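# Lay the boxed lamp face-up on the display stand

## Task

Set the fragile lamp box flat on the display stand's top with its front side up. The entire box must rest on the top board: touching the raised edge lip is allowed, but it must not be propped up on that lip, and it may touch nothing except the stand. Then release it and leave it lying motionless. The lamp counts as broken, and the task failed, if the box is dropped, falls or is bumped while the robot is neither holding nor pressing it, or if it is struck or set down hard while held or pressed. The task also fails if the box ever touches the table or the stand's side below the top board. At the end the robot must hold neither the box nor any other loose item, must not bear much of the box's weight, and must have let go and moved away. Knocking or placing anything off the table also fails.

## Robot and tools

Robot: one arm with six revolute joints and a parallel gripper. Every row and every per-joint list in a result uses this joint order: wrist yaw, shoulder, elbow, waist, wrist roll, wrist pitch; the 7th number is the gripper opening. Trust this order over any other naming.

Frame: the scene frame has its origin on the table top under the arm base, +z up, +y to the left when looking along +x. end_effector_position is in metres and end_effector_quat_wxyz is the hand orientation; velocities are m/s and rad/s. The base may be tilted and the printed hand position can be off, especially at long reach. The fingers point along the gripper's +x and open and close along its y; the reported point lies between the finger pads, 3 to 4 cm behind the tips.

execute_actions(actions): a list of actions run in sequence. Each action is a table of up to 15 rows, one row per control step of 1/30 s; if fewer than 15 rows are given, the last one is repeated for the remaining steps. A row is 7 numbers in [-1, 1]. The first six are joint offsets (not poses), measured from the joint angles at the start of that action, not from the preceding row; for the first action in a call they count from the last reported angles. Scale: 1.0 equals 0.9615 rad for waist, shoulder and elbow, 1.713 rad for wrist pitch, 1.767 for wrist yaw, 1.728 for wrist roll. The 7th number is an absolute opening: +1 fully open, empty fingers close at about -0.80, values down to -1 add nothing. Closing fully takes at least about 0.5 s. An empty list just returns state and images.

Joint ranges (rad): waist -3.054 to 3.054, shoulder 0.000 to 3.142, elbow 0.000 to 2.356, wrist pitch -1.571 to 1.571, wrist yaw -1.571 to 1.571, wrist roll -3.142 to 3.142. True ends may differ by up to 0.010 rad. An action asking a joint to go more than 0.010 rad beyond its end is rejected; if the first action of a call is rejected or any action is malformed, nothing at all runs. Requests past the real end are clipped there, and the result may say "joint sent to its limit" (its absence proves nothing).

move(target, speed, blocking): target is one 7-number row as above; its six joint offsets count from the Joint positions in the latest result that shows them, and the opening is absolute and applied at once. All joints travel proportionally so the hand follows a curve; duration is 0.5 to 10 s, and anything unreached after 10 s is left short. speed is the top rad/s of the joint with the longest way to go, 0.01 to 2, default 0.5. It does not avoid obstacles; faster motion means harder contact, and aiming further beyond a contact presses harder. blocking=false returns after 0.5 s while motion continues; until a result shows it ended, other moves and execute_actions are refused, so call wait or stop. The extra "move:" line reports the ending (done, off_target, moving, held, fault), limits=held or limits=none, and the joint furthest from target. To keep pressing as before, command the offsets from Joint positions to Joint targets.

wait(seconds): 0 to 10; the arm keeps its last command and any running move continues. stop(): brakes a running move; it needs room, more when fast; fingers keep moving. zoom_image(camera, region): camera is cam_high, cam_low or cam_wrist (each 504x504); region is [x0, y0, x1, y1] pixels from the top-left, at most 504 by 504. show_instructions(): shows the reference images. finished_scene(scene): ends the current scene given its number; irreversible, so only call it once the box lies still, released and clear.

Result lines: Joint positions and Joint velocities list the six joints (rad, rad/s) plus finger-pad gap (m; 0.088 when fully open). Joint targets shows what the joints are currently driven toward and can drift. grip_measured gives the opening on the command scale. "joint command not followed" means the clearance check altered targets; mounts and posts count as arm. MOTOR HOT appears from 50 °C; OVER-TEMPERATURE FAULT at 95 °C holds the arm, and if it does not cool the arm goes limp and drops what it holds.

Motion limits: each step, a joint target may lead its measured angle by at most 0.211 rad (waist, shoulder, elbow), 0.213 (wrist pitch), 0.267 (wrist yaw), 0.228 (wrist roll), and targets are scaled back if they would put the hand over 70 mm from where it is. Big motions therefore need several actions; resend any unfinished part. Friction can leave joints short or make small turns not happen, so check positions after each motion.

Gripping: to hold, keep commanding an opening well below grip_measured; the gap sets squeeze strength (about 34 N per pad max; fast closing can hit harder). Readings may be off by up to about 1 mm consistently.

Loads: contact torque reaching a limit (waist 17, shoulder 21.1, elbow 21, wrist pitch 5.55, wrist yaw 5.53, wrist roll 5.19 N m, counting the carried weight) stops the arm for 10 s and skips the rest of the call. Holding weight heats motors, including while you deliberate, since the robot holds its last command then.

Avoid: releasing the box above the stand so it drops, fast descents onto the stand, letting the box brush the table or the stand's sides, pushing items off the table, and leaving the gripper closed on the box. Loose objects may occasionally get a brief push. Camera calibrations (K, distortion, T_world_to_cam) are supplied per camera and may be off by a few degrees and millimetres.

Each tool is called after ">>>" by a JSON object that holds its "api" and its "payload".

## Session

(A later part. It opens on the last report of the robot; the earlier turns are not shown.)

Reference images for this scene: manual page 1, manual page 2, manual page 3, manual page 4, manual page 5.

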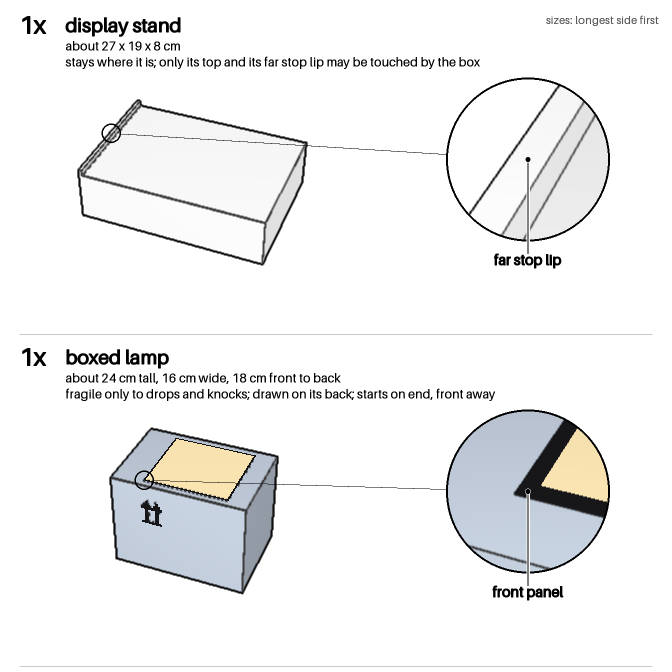

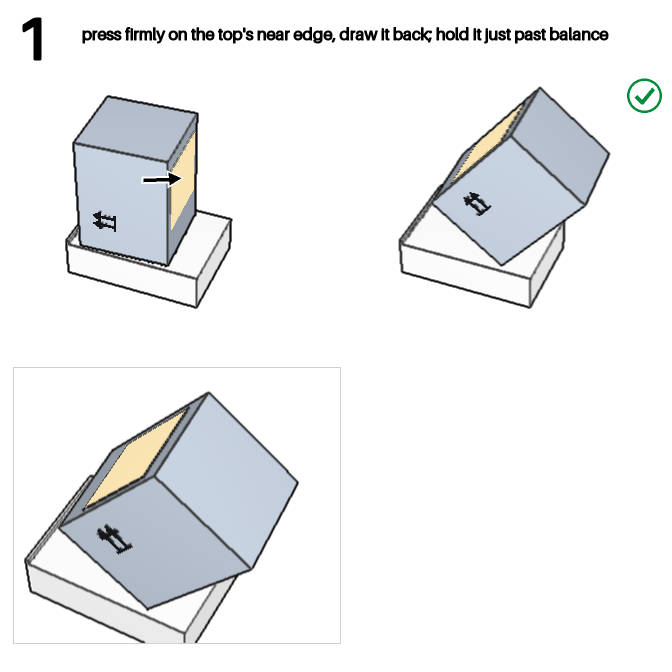

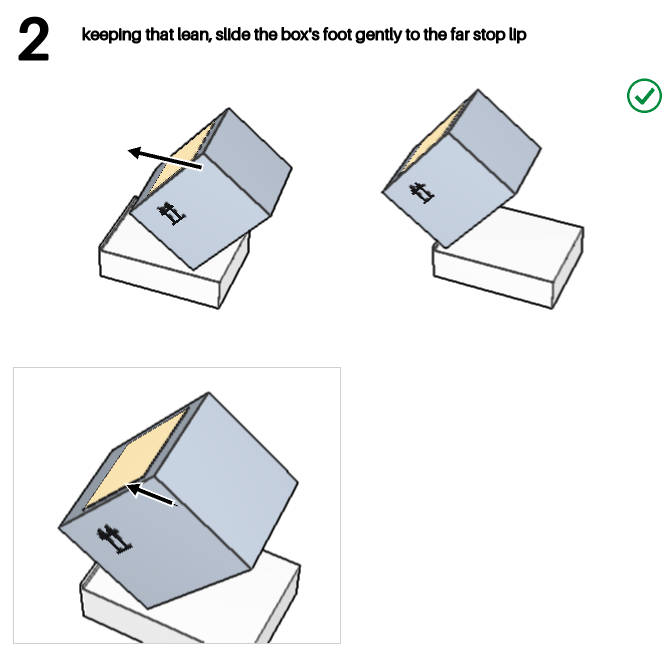

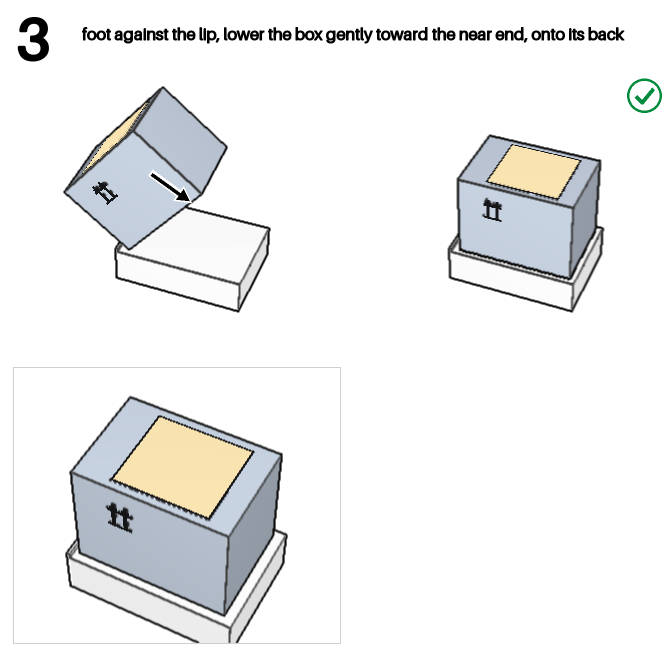

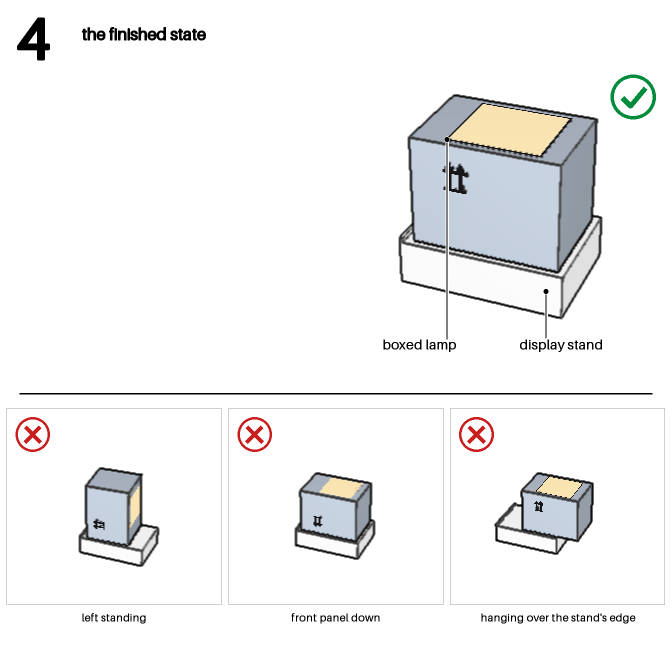

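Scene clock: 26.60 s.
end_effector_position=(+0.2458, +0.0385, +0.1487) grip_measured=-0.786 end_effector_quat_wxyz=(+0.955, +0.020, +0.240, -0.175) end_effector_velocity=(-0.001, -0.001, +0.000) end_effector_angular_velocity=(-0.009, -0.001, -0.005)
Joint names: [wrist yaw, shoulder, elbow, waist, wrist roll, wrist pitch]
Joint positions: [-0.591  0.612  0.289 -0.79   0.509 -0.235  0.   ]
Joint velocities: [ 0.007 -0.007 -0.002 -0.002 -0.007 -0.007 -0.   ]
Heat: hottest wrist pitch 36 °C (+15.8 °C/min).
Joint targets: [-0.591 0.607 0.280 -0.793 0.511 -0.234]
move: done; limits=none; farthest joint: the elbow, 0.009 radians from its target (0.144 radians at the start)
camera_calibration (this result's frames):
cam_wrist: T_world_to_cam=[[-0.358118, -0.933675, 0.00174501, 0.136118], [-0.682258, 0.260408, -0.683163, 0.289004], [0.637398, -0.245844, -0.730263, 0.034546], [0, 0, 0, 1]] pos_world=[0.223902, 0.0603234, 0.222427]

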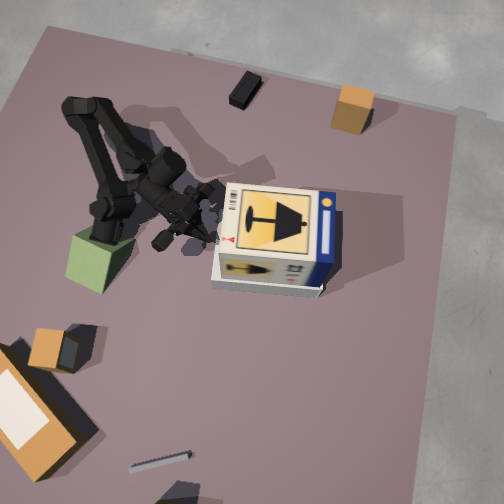

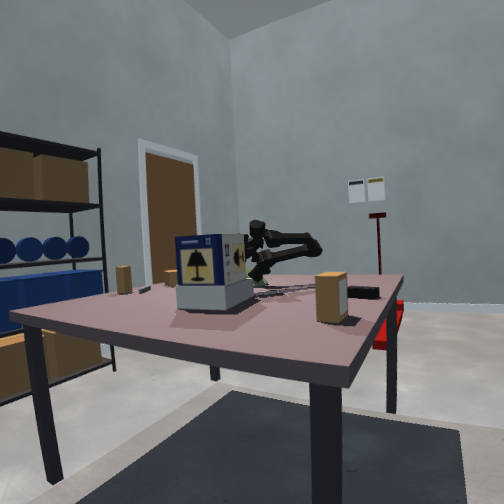

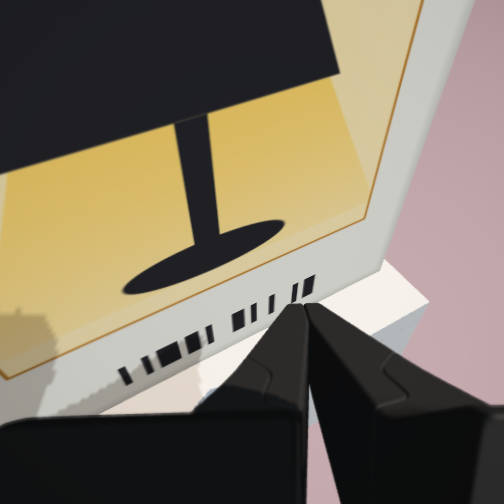

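>>> {"api": "move", "payload": {"target": [0,0,0,-0.4,0,0,-1], "speed": 0.8}}

>>> {"api": "finished_scene", "payload": {"scene": 2}}

Scene clock: 27.80 s.
end_effector_position=(+0.2130, -0.0166, +0.2102) grip_measured=-0.786 end_effector_quat_wxyz=(+0.946, +0.050, +0.102, -0.302) end_effector_velocity=(+0.002, +0.003, +0.005) end_effector_angular_velocity=(-0.017, -0.015, +0.019)
Joint names: [wrist yaw, shoulder, elbow, waist, wrist roll, wrist pitch]
Joint positions: [-0.591  0.612  0.289 -1.171  0.509 -0.235  0.   ]
Joint velocities: [-0.007 -0.007  0.002 -0.002  0.007  0.022 -0.   ]
Heat: hottest wrist pitch 36 °C (+15.1 °C/min).
Joint targets: [-0.591 0.612 0.289 -1.174 0.509 -0.235]
move: done; limits=none; farthest joint: the waist, 0.004 radians from its target (0.385 radians at the start)
camera_calibration (this result's frames):
cam_wrist: T_world_to_cam=[[-0.583345, -0.808345, -0.079293, 0.139922], [-0.391088, 0.365103, -0.844837, 0.296595], [0.71187, -0.461821, -0.529115, 0.0251017], [0, 0, 0, 1]] pos_world=[0.179749, 0.0164104, 0.274951]

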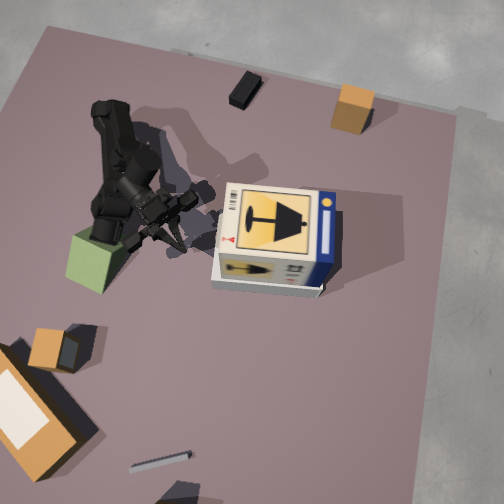

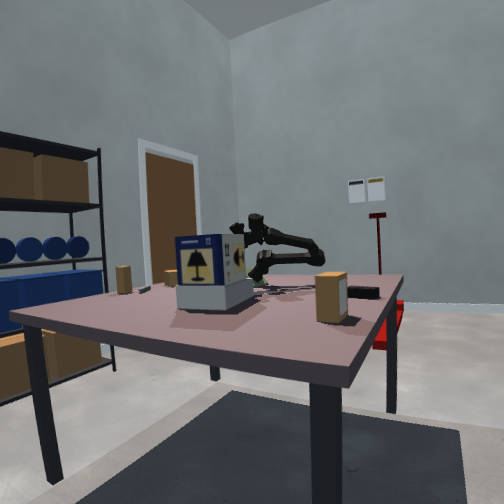

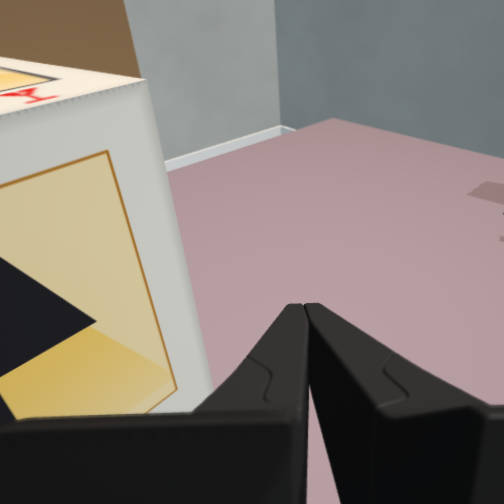

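The scene is finished: the task was done.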